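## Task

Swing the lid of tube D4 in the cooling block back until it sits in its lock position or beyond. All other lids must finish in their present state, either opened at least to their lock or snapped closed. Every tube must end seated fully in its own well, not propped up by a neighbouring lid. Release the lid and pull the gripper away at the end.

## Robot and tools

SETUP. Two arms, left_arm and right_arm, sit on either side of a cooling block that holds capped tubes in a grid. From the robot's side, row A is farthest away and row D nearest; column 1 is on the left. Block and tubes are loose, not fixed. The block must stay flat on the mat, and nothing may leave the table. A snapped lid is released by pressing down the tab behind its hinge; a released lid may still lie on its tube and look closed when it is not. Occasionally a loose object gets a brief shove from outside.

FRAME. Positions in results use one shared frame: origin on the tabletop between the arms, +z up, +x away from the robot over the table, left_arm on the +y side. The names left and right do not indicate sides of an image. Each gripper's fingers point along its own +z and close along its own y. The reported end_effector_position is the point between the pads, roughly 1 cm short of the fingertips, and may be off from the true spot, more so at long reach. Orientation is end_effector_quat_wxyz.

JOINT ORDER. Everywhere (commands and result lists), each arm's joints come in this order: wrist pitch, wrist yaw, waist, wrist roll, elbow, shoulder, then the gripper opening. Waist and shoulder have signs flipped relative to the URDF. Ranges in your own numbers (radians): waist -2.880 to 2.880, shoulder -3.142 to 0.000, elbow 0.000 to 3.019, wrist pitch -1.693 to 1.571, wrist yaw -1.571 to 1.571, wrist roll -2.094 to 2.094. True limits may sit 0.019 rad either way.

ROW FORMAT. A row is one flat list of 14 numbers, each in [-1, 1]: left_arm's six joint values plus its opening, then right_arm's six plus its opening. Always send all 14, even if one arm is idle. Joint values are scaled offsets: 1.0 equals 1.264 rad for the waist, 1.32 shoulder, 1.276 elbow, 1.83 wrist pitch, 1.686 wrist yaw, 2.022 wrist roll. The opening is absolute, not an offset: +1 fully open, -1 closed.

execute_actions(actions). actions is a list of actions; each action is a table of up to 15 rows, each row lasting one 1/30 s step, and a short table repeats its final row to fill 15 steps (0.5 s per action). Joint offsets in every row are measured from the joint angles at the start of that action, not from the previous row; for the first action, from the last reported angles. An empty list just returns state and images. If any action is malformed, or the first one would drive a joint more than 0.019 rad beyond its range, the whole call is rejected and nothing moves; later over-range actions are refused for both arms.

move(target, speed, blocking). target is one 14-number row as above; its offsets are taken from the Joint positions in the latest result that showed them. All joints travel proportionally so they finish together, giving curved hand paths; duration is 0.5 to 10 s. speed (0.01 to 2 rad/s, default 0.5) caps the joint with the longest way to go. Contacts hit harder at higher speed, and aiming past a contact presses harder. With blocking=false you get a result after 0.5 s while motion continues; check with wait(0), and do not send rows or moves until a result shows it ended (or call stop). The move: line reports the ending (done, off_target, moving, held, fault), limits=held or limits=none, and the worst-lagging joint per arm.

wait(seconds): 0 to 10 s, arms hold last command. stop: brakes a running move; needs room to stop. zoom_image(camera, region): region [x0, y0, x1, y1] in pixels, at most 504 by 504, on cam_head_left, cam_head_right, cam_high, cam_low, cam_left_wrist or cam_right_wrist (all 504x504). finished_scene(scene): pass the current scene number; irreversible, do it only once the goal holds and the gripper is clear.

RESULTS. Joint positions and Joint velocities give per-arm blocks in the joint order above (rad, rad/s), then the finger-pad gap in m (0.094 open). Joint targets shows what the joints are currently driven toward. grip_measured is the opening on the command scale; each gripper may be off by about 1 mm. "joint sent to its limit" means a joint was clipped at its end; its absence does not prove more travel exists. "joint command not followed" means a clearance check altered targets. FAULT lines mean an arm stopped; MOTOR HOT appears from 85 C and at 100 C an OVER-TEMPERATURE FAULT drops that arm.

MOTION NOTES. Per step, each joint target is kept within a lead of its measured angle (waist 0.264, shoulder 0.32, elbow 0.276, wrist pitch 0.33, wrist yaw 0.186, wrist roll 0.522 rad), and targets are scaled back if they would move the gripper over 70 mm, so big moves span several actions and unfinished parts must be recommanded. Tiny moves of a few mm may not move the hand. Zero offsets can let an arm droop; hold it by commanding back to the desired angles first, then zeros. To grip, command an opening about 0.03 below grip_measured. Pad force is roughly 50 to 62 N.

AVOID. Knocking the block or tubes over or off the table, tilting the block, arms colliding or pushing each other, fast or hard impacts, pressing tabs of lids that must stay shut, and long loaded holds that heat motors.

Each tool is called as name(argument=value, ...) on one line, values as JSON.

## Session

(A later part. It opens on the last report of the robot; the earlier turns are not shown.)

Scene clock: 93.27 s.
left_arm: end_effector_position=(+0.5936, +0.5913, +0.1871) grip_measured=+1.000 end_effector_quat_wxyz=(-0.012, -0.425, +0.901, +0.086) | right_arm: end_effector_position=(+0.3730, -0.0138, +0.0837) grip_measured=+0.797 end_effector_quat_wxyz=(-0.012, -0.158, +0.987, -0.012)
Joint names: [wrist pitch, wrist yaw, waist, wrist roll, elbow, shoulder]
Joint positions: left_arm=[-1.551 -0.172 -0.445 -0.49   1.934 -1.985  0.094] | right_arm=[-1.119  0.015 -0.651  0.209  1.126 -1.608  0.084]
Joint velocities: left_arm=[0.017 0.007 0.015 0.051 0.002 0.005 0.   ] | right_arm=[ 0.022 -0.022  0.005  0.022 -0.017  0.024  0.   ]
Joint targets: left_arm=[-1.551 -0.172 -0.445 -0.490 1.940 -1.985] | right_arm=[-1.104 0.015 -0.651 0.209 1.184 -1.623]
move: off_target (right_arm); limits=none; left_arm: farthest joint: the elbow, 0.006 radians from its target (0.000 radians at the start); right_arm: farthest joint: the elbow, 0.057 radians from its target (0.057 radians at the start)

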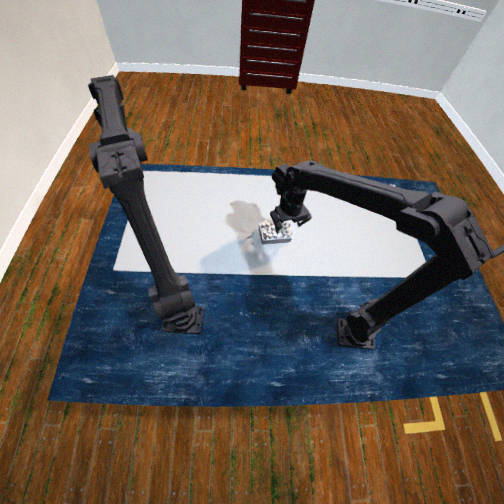

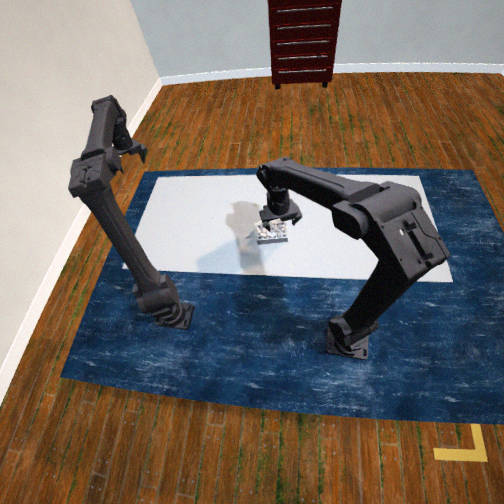

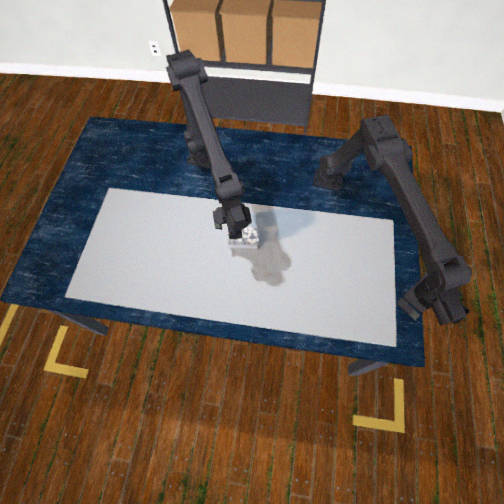

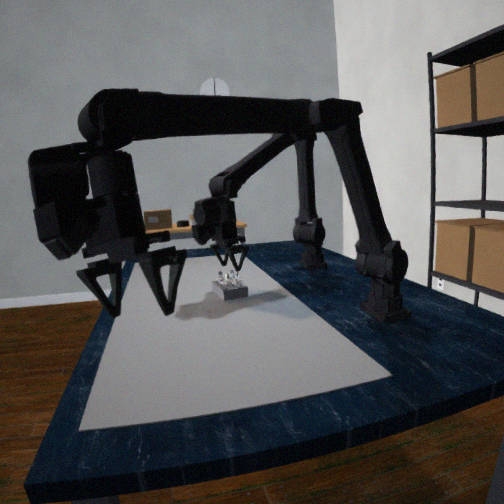

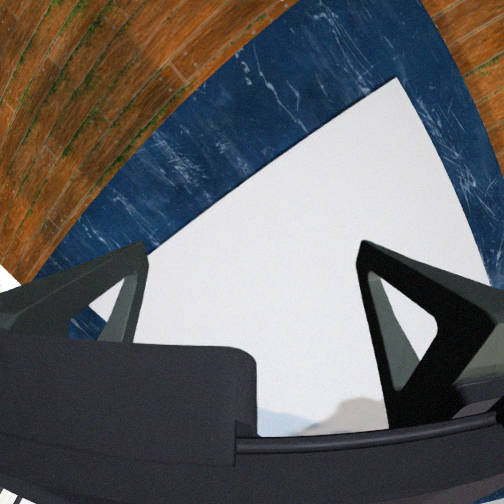

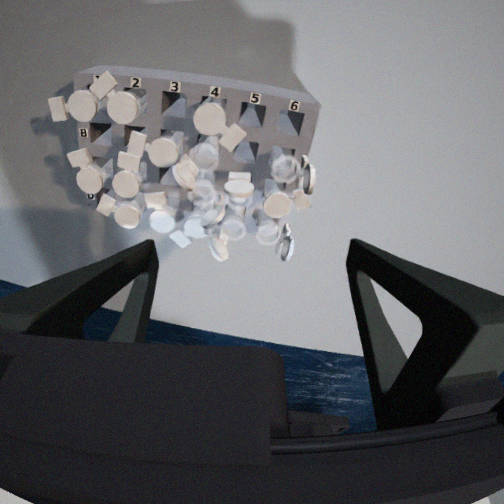

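move(target=[0,0,0,0,0,0,1,-0.02,0,0,0,0.045,-0.025,0.6], speed=0.03)

zoom_image(camera="cam_right_wrist", region=[60,120,340,340])

Scene clock: 106.90 s.
left_arm: end_effector_position=(+0.5922, +0.5907, +0.1849) grip_measured=+1.000 end_effector_quat_wxyz=(-0.014, -0.424, +0.901, +0.086) | right_arm: end_effector_position=(+0.3675, -0.0169, +0.0768) grip_measured=+0.602 end_effector_quat_wxyz=(-0.030, -0.158, +0.987, -0.020)
Joint names: [wrist pitch, wrist yaw, waist, wrist roll, elbow, shoulder]
Joint positions: left_arm=[-1.551 -0.172 -0.445 -0.49   1.928 -1.985  0.094] | right_arm=[-1.142  0.015 -0.651  0.209  1.126 -1.626  0.075]
Joint velocities: left_arm=[-0.012 -0.037  0.005  0.037 -0.012 -0.005  0.   ] | right_arm=[ 0.007  0.007  0.005 -0.022 -0.002  0.005  0.001]
Joint targets: left_arm=[-1.551 -0.172 -0.445 -0.490 1.934 -1.985] | right_arm=[-1.156 0.015 -0.651 0.209 1.184 -1.641]
move: off_target (right_arm); limits=none; left_arm: farthest joint: the elbow, 0.006 radians from its target (0.000 radians at the start); right_arm: farthest joint: the elbow, 0.057 radians from its target (0.057 radians at the start)

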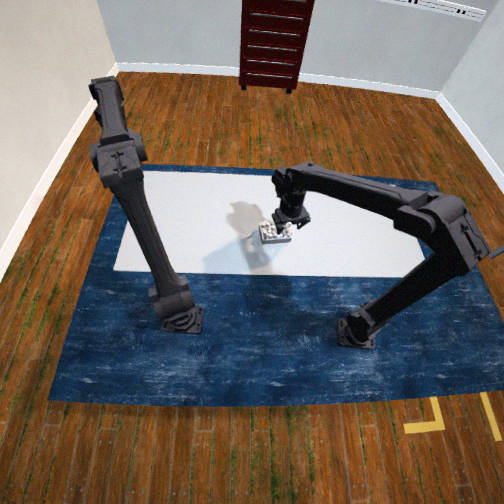

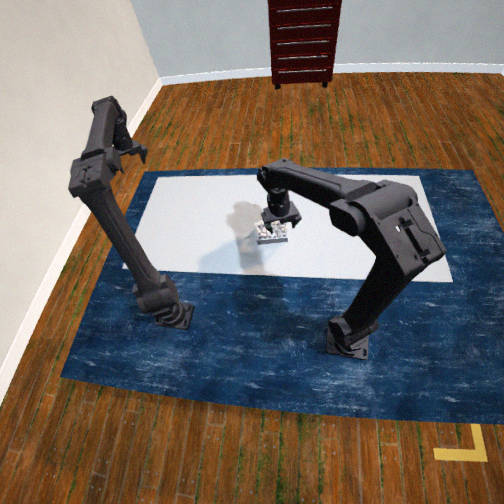

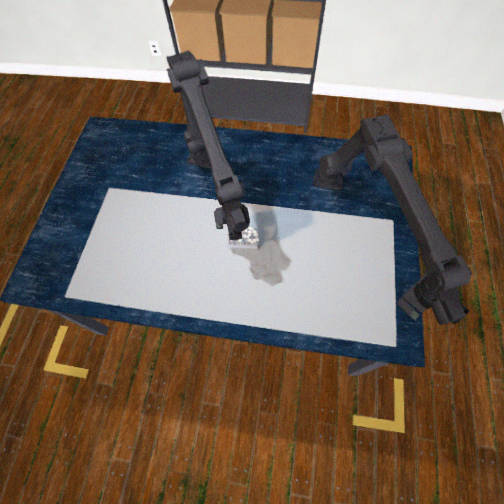

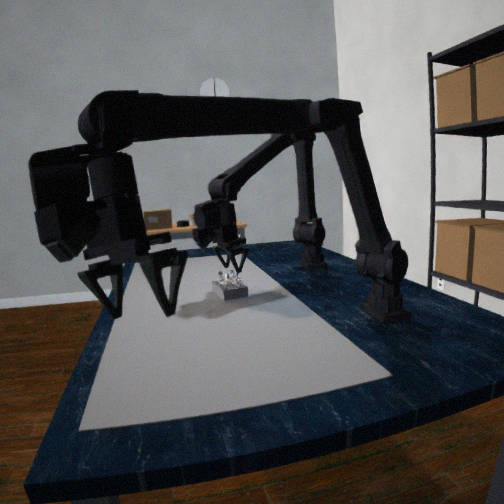

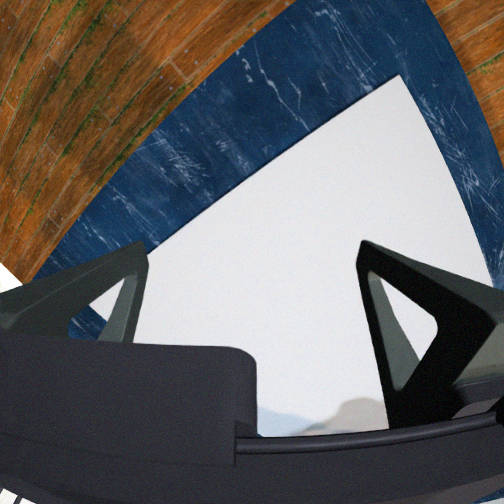

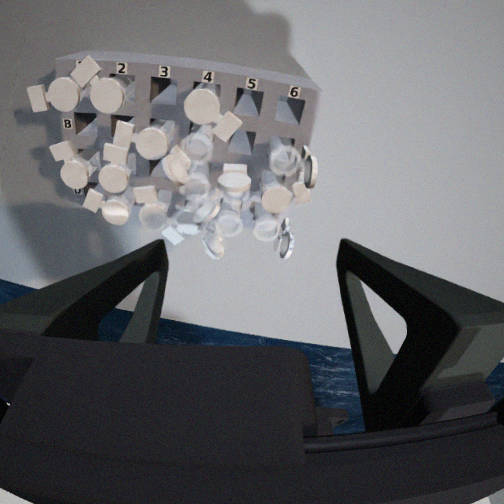

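Region (60, 120, 340, 340) of cam_right_wrist's 504x504 image, scaled by 1.800, with more detail than that image has; it fills the top 396 rows of this view, and the rest is white.

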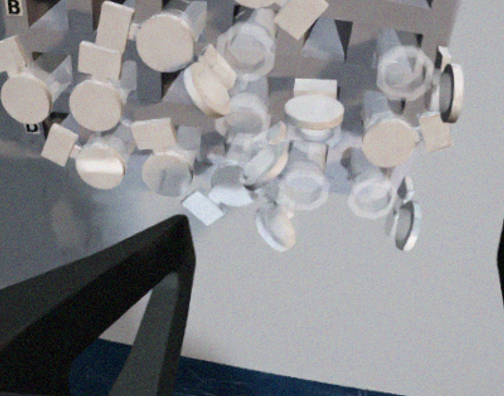

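move(target=[0,0,0,0,0,0,1,0,0,0,0,0.045,-0.028,0.63], speed=0.02)

zoom_image(camera="cam_right_wrist", region=[60,120,340,340])

Scene clock: 116.07 s.
left_arm: end_effector_position=(+0.5908, +0.5901, +0.1828) grip_measured=+1.000 end_effector_quat_wxyz=(-0.017, -0.424, +0.901, +0.087) | right_arm: end_effector_position=(+0.3664, -0.0175, +0.0682) grip_measured=+0.628 end_effector_quat_wxyz=(-0.040, -0.158, +0.986, -0.023)
Joint names: [wrist pitch, wrist yaw, waist, wrist roll, elbow, shoulder]
Joint positions: left_arm=[-1.551 -0.172 -0.445 -0.49   1.922 -1.985  0.094] | right_arm=[-1.142  0.015 -0.651  0.209  1.126 -1.647  0.076]
Joint velocities: left_arm=[ 0.007  0.007 -0.005  0.037 -0.017 -0.005  0.   ] | right_arm=[-0.002  0.037  0.005  0.037 -0.012  0.005 -0.   ]
Joint targets: left_arm=[-1.551 -0.172 -0.445 -0.490 1.928 -1.985] | right_arm=[-1.142 0.015 -0.651 0.209 1.184 -1.662]
move: off_target (right_arm); limits=none; left_arm: farthest joint: the elbow, 0.006 radians from its target (0.000 radians at the start); right_arm: farthest joint: the elbow, 0.057 radians from its target (0.057 radians at the start)

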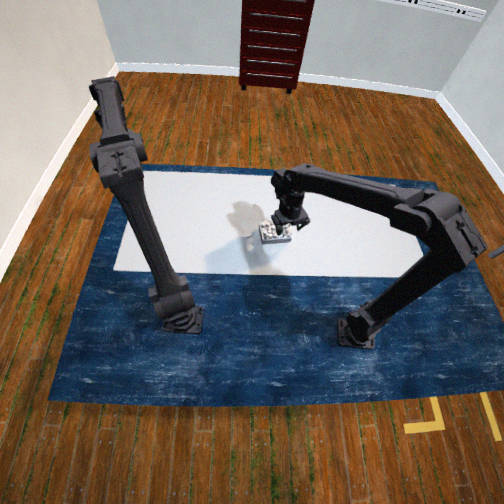

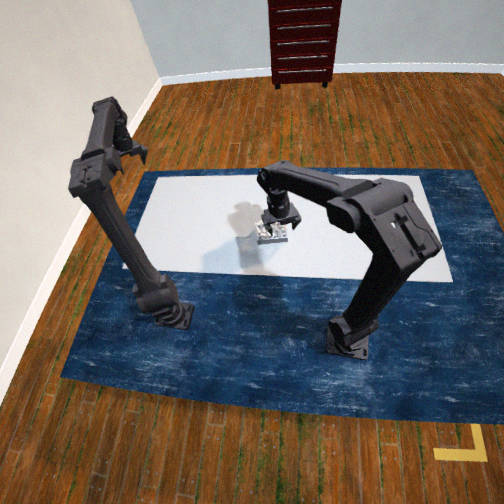

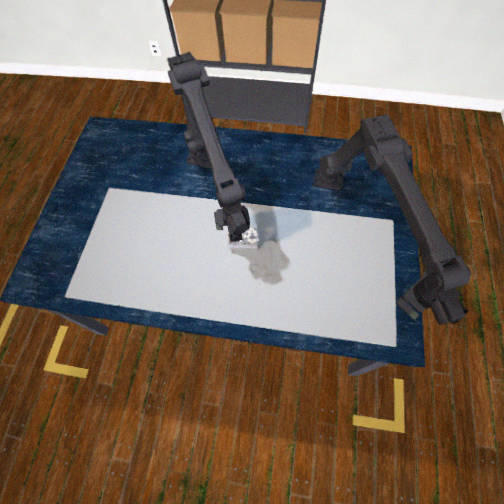

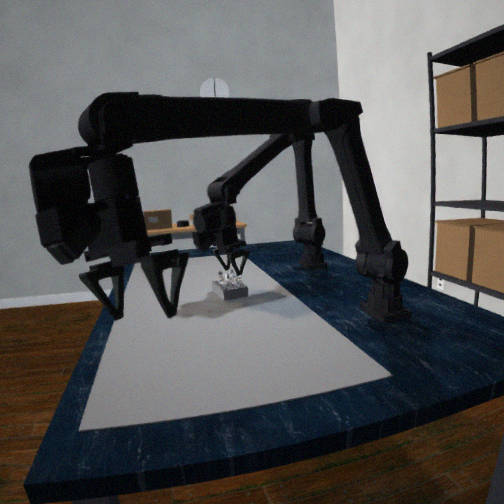

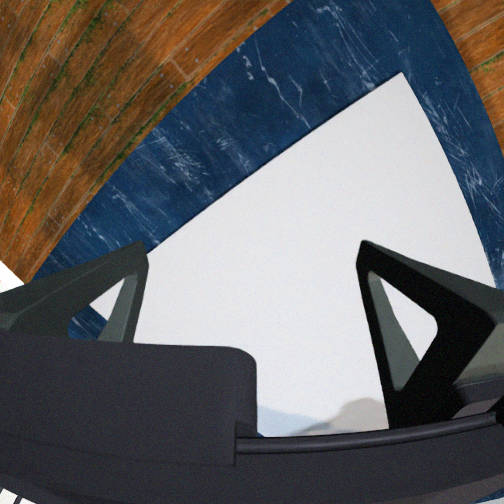

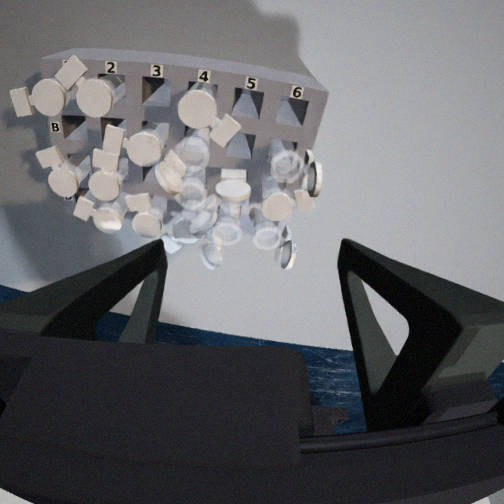

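Region (60, 120, 340, 340) of cam_right_wrist's 504x504 image, scaled by 1.800, with more detail than that image has; it fills the top 396 rows of this view, and the rest is white.

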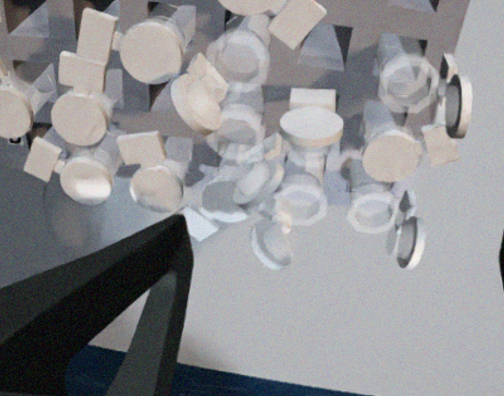

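move(target=[0,0,0,0,0,0,1,-0.013,0,0,0,0.045,-0.025,0.57], speed=0.02)

zoom_image(camera="cam_right_wrist", region=[60,120,340,340])

Scene clock: 133.27 s.
left_arm: end_effector_position=(+0.5893, +0.5895, +0.1807) grip_measured=+1.000 end_effector_quat_wxyz=(-0.020, -0.424, +0.901, +0.087) | right_arm: end_effector_position=(+0.3651, -0.0183, +0.0630) grip_measured=+0.572 end_effector_quat_wxyz=(-0.050, -0.158, +0.986, -0.027)
Joint names: [wrist pitch, wrist yaw, waist, wrist roll, elbow, shoulder]
Joint positions: left_arm=[-1.551 -0.172 -0.445 -0.49   1.917 -1.985  0.094] | right_arm=[-1.151  0.015 -0.651  0.209  1.13  -1.663  0.074]
Joint velocities: left_arm=[ 0.007  0.022 -0.005  0.051  0.027  0.005  0.   ] | right_arm=[-0.007 -0.051  0.005  0.007  0.017  0.015  0.001]
Joint targets: left_arm=[-1.551 -0.172 -0.445 -0.490 1.922 -1.985] | right_arm=[-1.165 0.015 -0.651 0.209 1.184 -1.680]
move: off_target (right_arm); limits=none; left_arm: farthest joint: the elbow, 0.005 radians from its target (0.000 radians at the start); right_arm: farthest joint: the elbow, 0.053 radians from its target (0.057 radians at the start)

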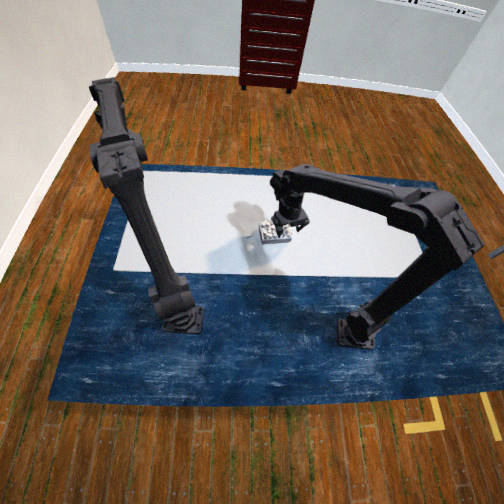

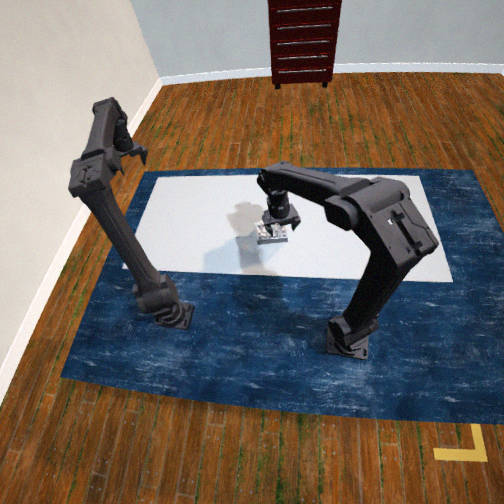

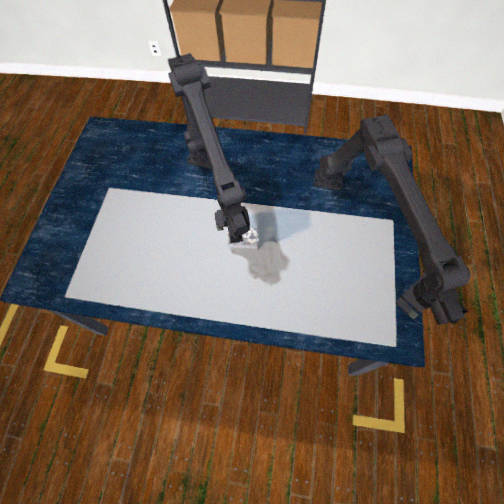

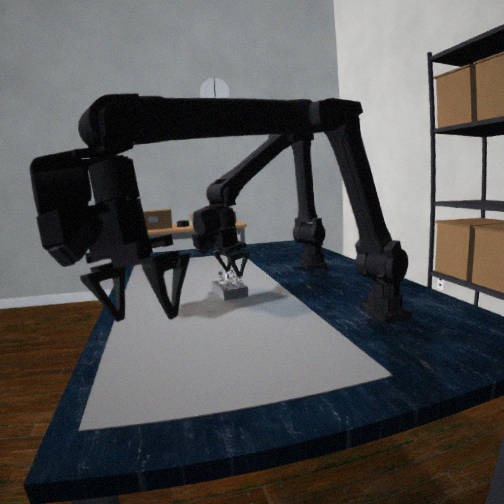

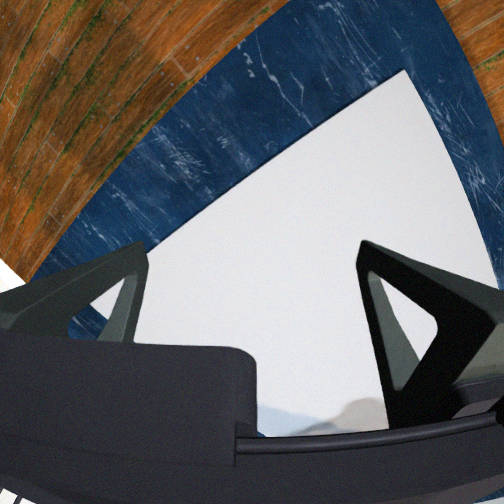

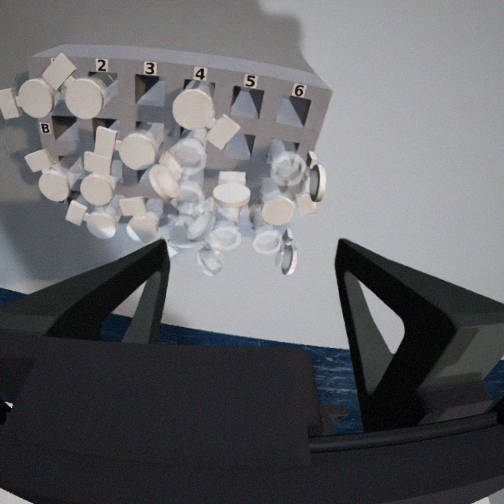

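Region (60, 120, 340, 340) of cam_right_wrist's 504x504 image, scaled by 1.800, with more detail than that image has; it fills the top 396 rows of this view, and the rest is white.

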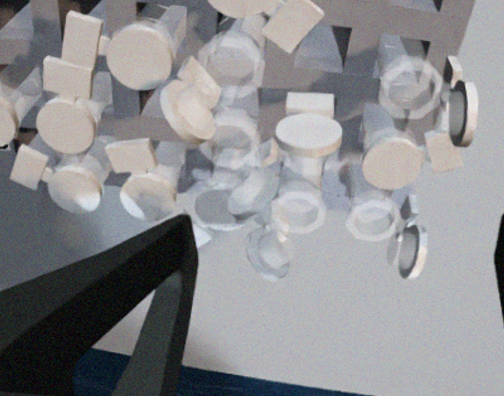

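move(target=[0,0,0,0,0,0,1,-0.008,0,0,0,0.03,-0.03,0.57], speed=0.015)

zoom_image(camera="cam_right_wrist", region=[60,120,340,340])

Scene clock: 142.83 s.
left_arm: end_effector_position=(+0.5879, +0.5889, +0.1786) grip_measured=+1.000 end_effector_quat_wxyz=(-0.023, -0.424, +0.901, +0.087) | right_arm: end_effector_position=(+0.3649, -0.0183, +0.0618) grip_measured=+0.572 end_effector_quat_wxyz=(-0.053, -0.158, +0.986, -0.028)
Joint names: [wrist pitch, wrist yaw, waist, wrist roll, elbow, shoulder]
Joint positions: left_arm=[-1.551 -0.172 -0.445 -0.49   1.911 -1.985  0.094] | right_arm=[-1.155  0.014 -0.651  0.209  1.133 -1.668  0.074]
Joint velocities: left_arm=[-0.007  0.022  0.005 -0.066 -0.002 -0.005  0.   ] | right_arm=[ 0.012  0.022  0.005  0.022 -0.002 -0.005  0.   ]
Joint targets: left_arm=[-1.551 -0.172 -0.445 -0.490 1.917 -1.985] | right_arm=[-1.166 0.015 -0.651 0.209 1.169 -1.703]
move: off_target (right_arm); limits=none; left_arm: farthest joint: the elbow, 0.006 radians from its target (0.000 radians at the start); right_arm: farthest joint: the elbow, 0.036 radians from its target (0.038 radians at the start)

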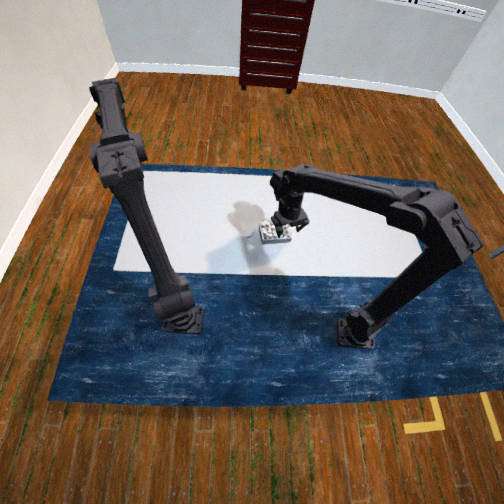

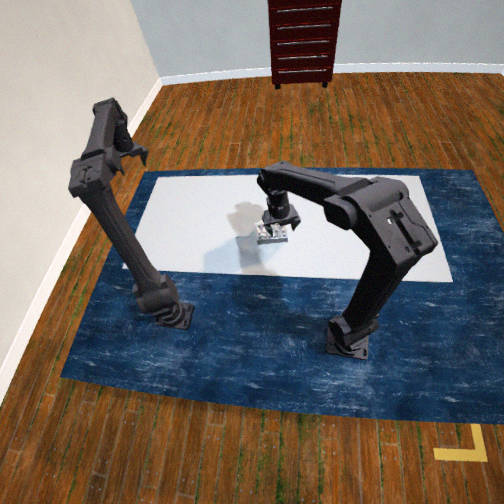

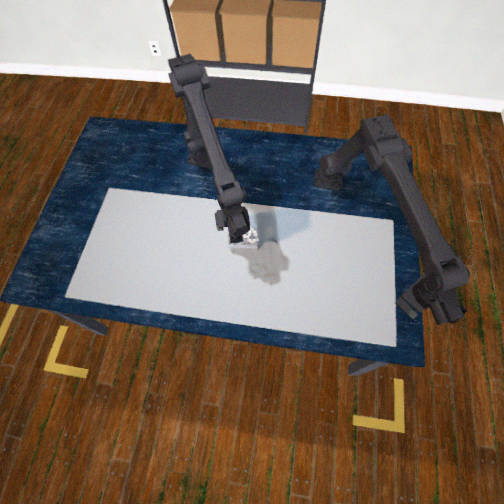

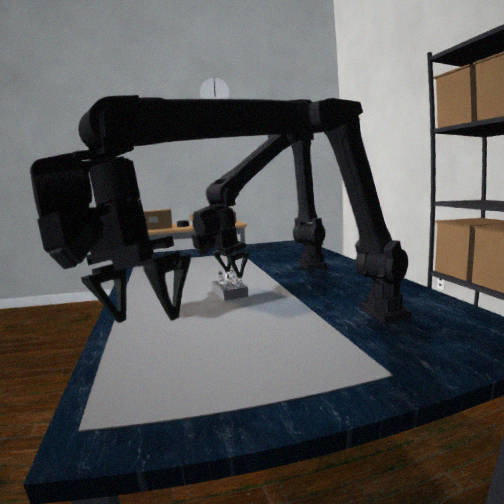

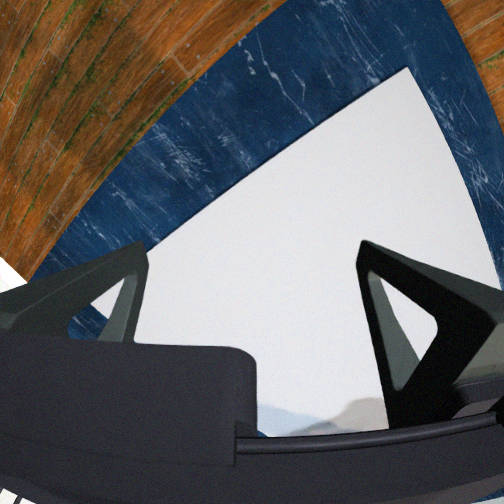

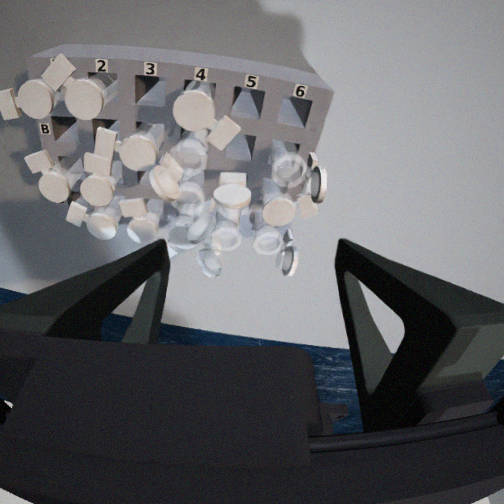

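Region (60, 120, 340, 340) of cam_right_wrist's 504x504 image, scaled by 1.800, with more detail than that image has; it fills the top 396 rows of this view, and the rest is white.

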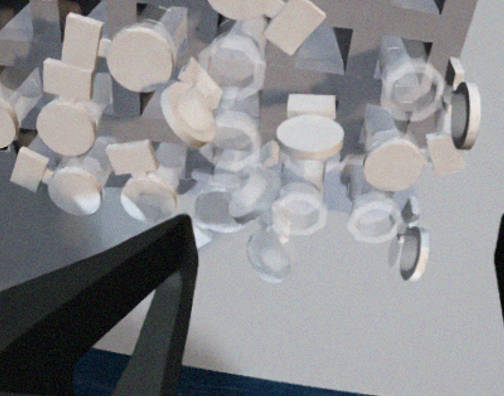

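move(target=[0,0,0,0,0,0,1,-0.02,0,0,0,0.045,0.02,0.53], speed=0.02)

zoom_image(camera="cam_right_wrist", region=[60,120,340,340])

Scene clock: 160.53 s.
left_arm: end_effector_position=(+0.5865, +0.5883, +0.1765) grip_measured=+1.000 end_effector_quat_wxyz=(-0.026, -0.423, +0.901, +0.087) | right_arm: end_effector_position=(+0.3605, -0.0204, +0.0661) grip_measured=+0.533 end_effector_quat_wxyz=(-0.060, -0.157, +0.985, -0.029)
Joint names: [wrist pitch, wrist yaw, waist, wrist roll, elbow, shoulder]
Joint positions: left_arm=[-1.551 -0.172 -0.445 -0.49   1.905 -1.985  0.094] | right_arm=[-1.177  0.012 -0.651  0.209  1.133 -1.659  0.072]
Joint velocities: left_arm=[-0.002  0.022  0.015 -0.066 -0.012 -0.005  0.   ] | right_arm=[-0.002  0.007  0.005 -0.051  0.002 -0.005  0.001]
Joint targets: left_arm=[-1.551 -0.172 -0.445 -0.490 1.911 -1.985] | right_arm=[-1.191 0.014 -0.651 0.209 1.190 -1.642]
move: off_target (right_arm); limits=none; left_arm: farthest joint: the elbow, 0.006 radians from its target (0.000 radians at the start); right_arm: farthest joint: the elbow, 0.058 radians from its target (0.058 radians at the start)

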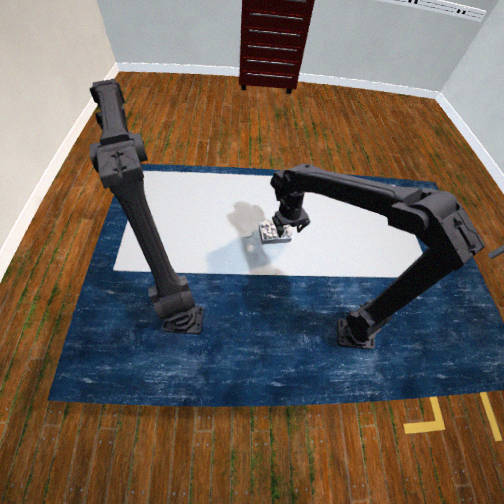

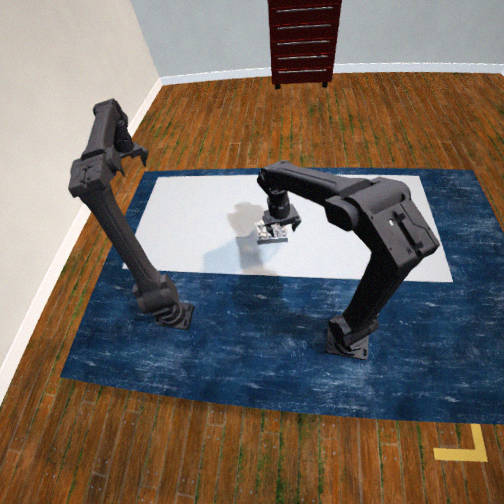

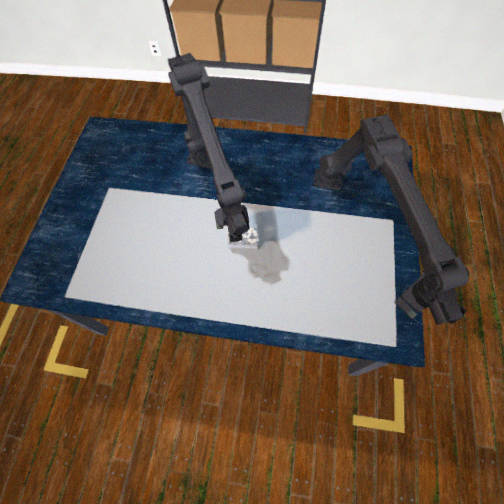

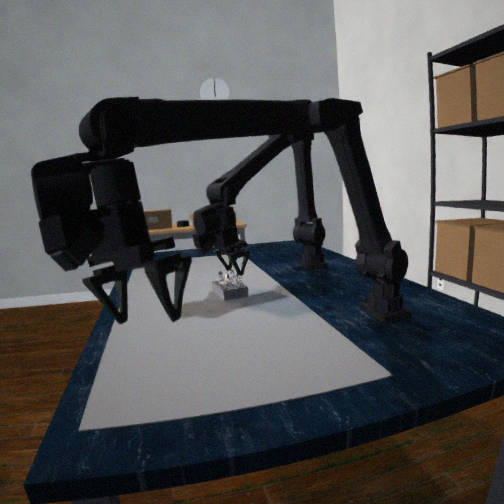

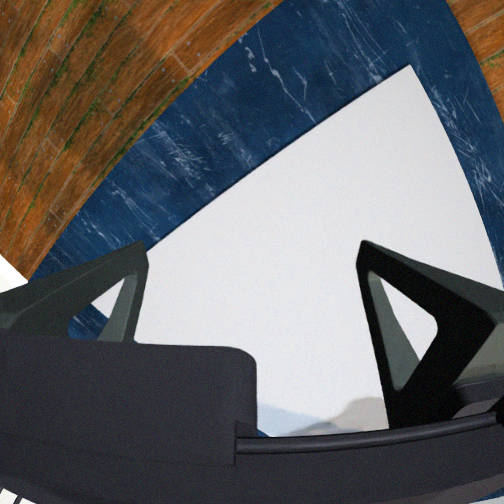

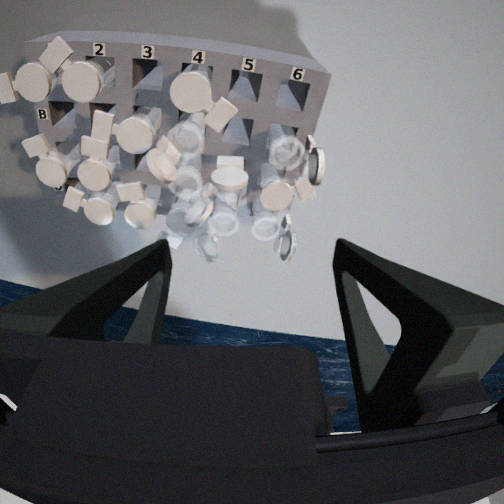

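Region (60, 120, 340, 340) of cam_right_wrist's 504x504 image, scaled by 1.800, with more detail than that image has; it fills the top 396 rows of this view, and the rest is white.

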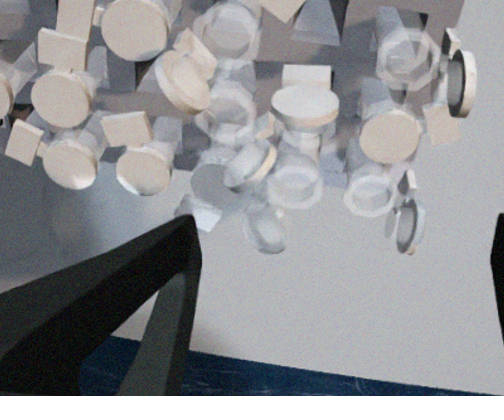

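move(target=[0,0,0,0,0,0,1,0,0,0,0,0.03,-0.04,0.53], speed=0.015)

zoom_image(camera="cam_right_wrist", region=[60,120,340,340])

Scene clock: 170.30 s.
left_arm: end_effector_position=(+0.5850, +0.5877, +0.1744) grip_measured=+1.000 end_effector_quat_wxyz=(-0.029, -0.423, +0.901, +0.087) | right_arm: end_effector_position=(+0.3603, -0.0199, +0.0615) grip_measured=+0.533 end_effector_quat_wxyz=(-0.065, -0.157, +0.985, -0.030)
Joint names: [wrist pitch, wrist yaw, waist, wrist roll, elbow, shoulder]
Joint positions: left_arm=[-1.551 -0.172 -0.445 -0.49   1.9   -1.985  0.094] | right_arm=[-1.177  0.009 -0.651  0.209  1.135 -1.673  0.072]
Joint velocities: left_arm=[-0.017 -0.095  0.005 -0.022 -0.022  0.005  0.   ] | right_arm=[ 0.002  0.022  0.015  0.051  0.002  0.005 -0.   ]
Joint targets: left_arm=[-1.551 -0.172 -0.445 -0.490 1.905 -1.985] | right_arm=[-1.177 0.012 -0.651 0.209 1.171 -1.712]
move: off_target (right_arm); limits=none; left_arm: farthest joint: the elbow, 0.005 radians from its target (0.000 radians at the start); right_arm: farthest joint: the shoulder, 0.039 radians from its target (0.053 radians at the start)

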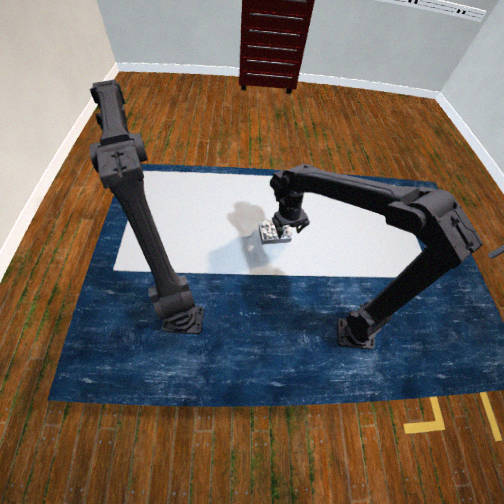

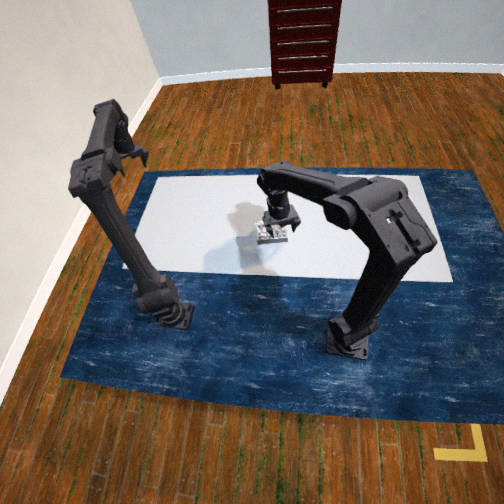

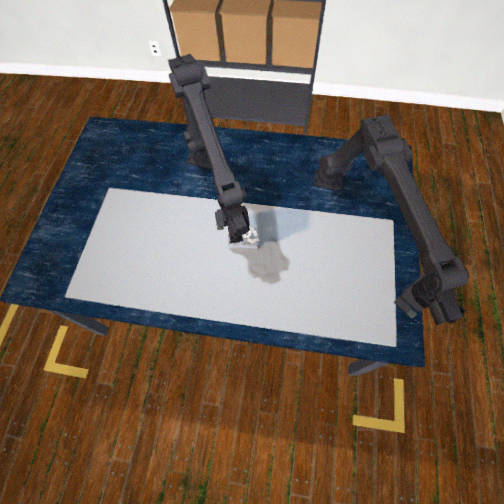

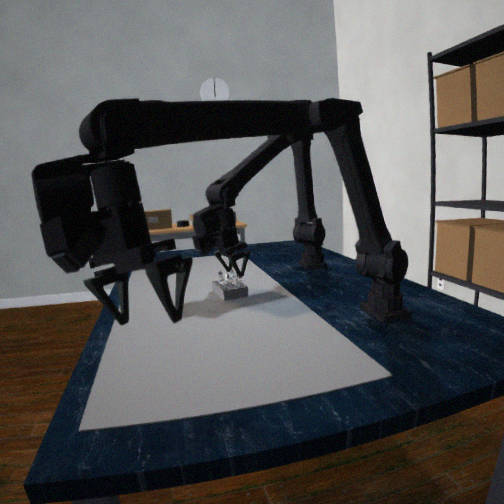

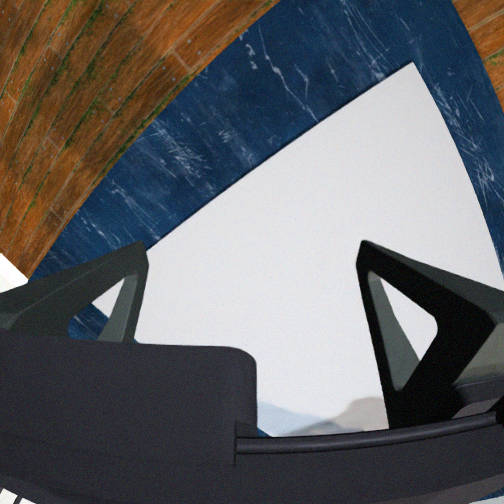

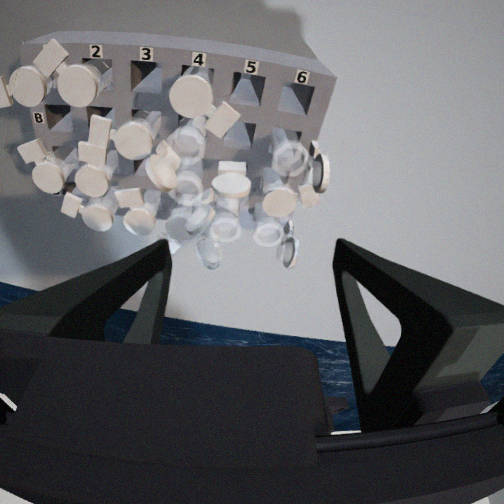

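Region (60, 120, 340, 340) of cam_right_wrist's 504x504 image, scaled by 1.800, with more detail than that image has; it fills the top 396 rows of this view, and the rest is white.

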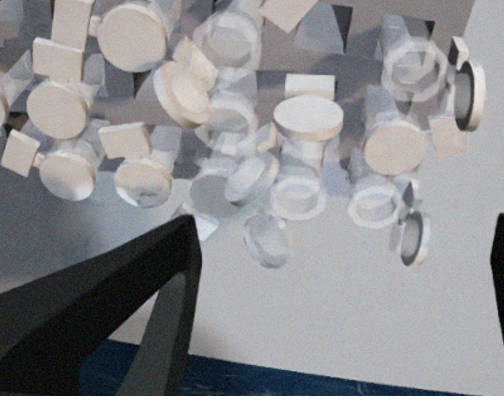

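Press harder, as in scene 1.

move(target=[0,0,0,0,0,0,1,0,0,0,0,0.005,-0.045,0.53], speed=0.015)

zoom_image(camera="cam_right_wrist", region=[60,120,340,340])

Scene clock: 188.57 s.
left_arm: end_effector_position=(+0.5836, +0.5871, +0.1723) grip_measured=+1.000 end_effector_quat_wxyz=(-0.031, -0.423, +0.901, +0.087) | right_arm: end_effector_position=(+0.3600, -0.0195, +0.0605) grip_measured=+0.532 end_effector_quat_wxyz=(-0.067, -0.157, +0.985, -0.029)
Joint names: [wrist pitch, wrist yaw, waist, wrist roll, elbow, shoulder]
Joint positions: left_arm=[-1.551 -0.172 -0.445 -0.49   1.894 -1.985  0.094] | right_arm=[-1.177  0.006 -0.651  0.209  1.135 -1.675  0.072]
Joint velocities: left_arm=[-0.017 -0.007  0.015  0.022 -0.022 -0.015  0.   ] | right_arm=[-0.007  0.007  0.015 -0.037  0.012  0.005 -0.   ]
Joint targets: left_arm=[-1.551 -0.172 -0.445 -0.490 1.899 -1.985] | right_arm=[-1.177 0.009 -0.651 0.209 1.141 -1.732]
move: off_target (right_arm); limits=none; left_arm: farthest joint: the elbow, 0.006 radians from its target (0.000 radians at the start); right_arm: farthest joint: the shoulder, 0.058 radians from its target (0.060 radians at the start)

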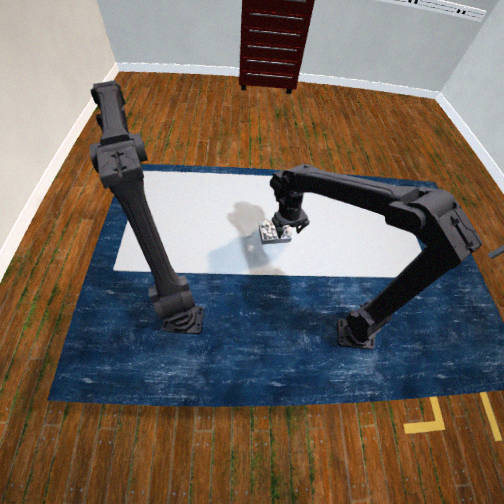

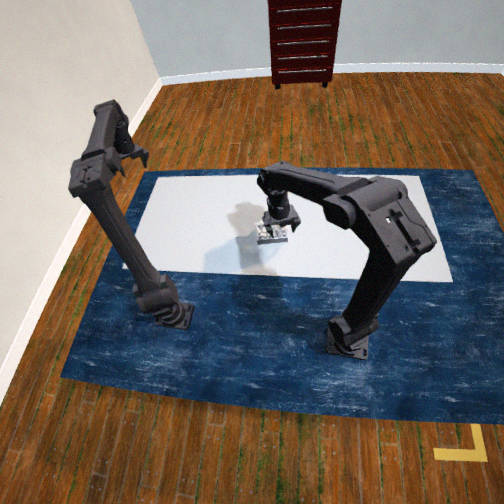

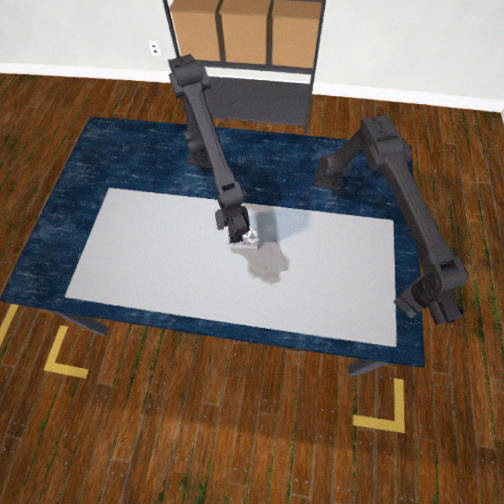

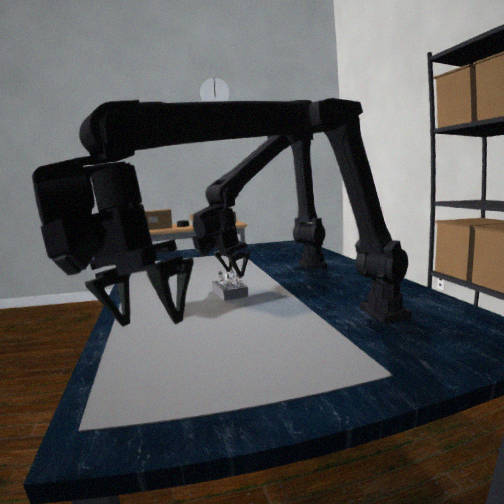

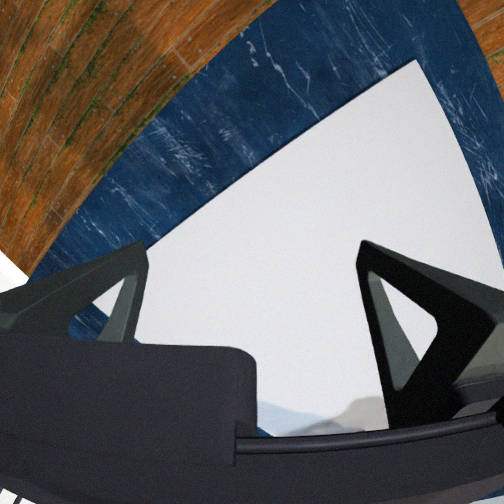

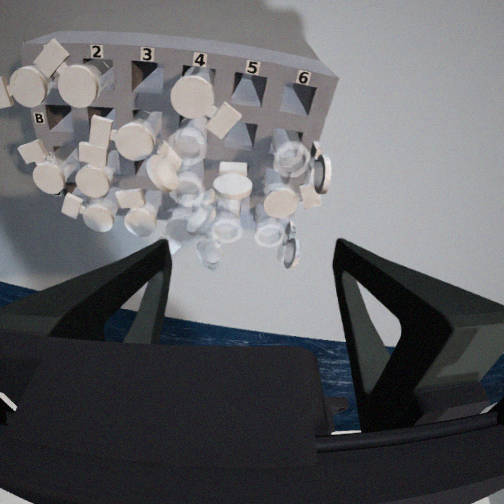

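Region (60, 120, 340, 340) of cam_right_wrist's 504x504 image, scaled by 1.800, with more detail than that image has; it fills the top 396 rows of this view, and the rest is white.

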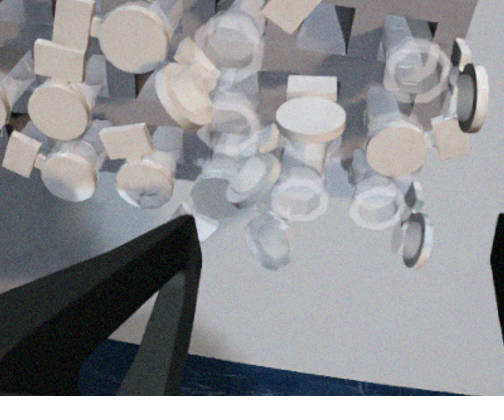

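zoom_image(camera="cam_low", region=[190,240,270,310])

zoom_image(camera="cam_head_left", region=[240,200,320,260])

Region (190, 240, 270, 310) of cam_low's 504x504 image, scaled by 6.300, with more detail than that image has; it fills the top 441 rows of this view, and the rest is white.

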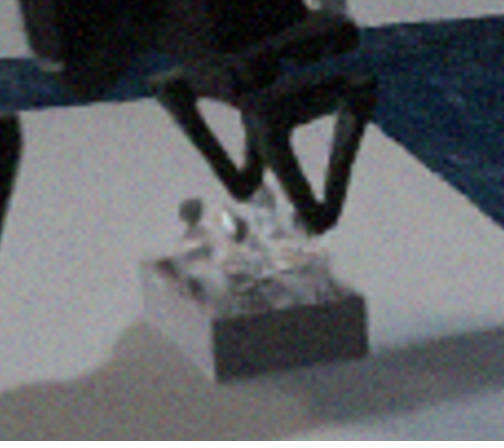

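Region (240, 200, 320, 260) of cam_head_left's 504x504 image, scaled by 6.300, with more detail than that image has; it fills the top 378 rows of this view, and the rest is white.

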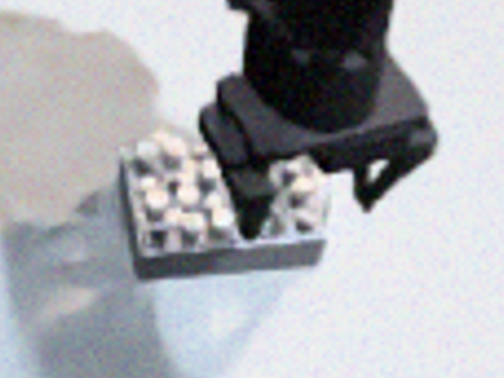

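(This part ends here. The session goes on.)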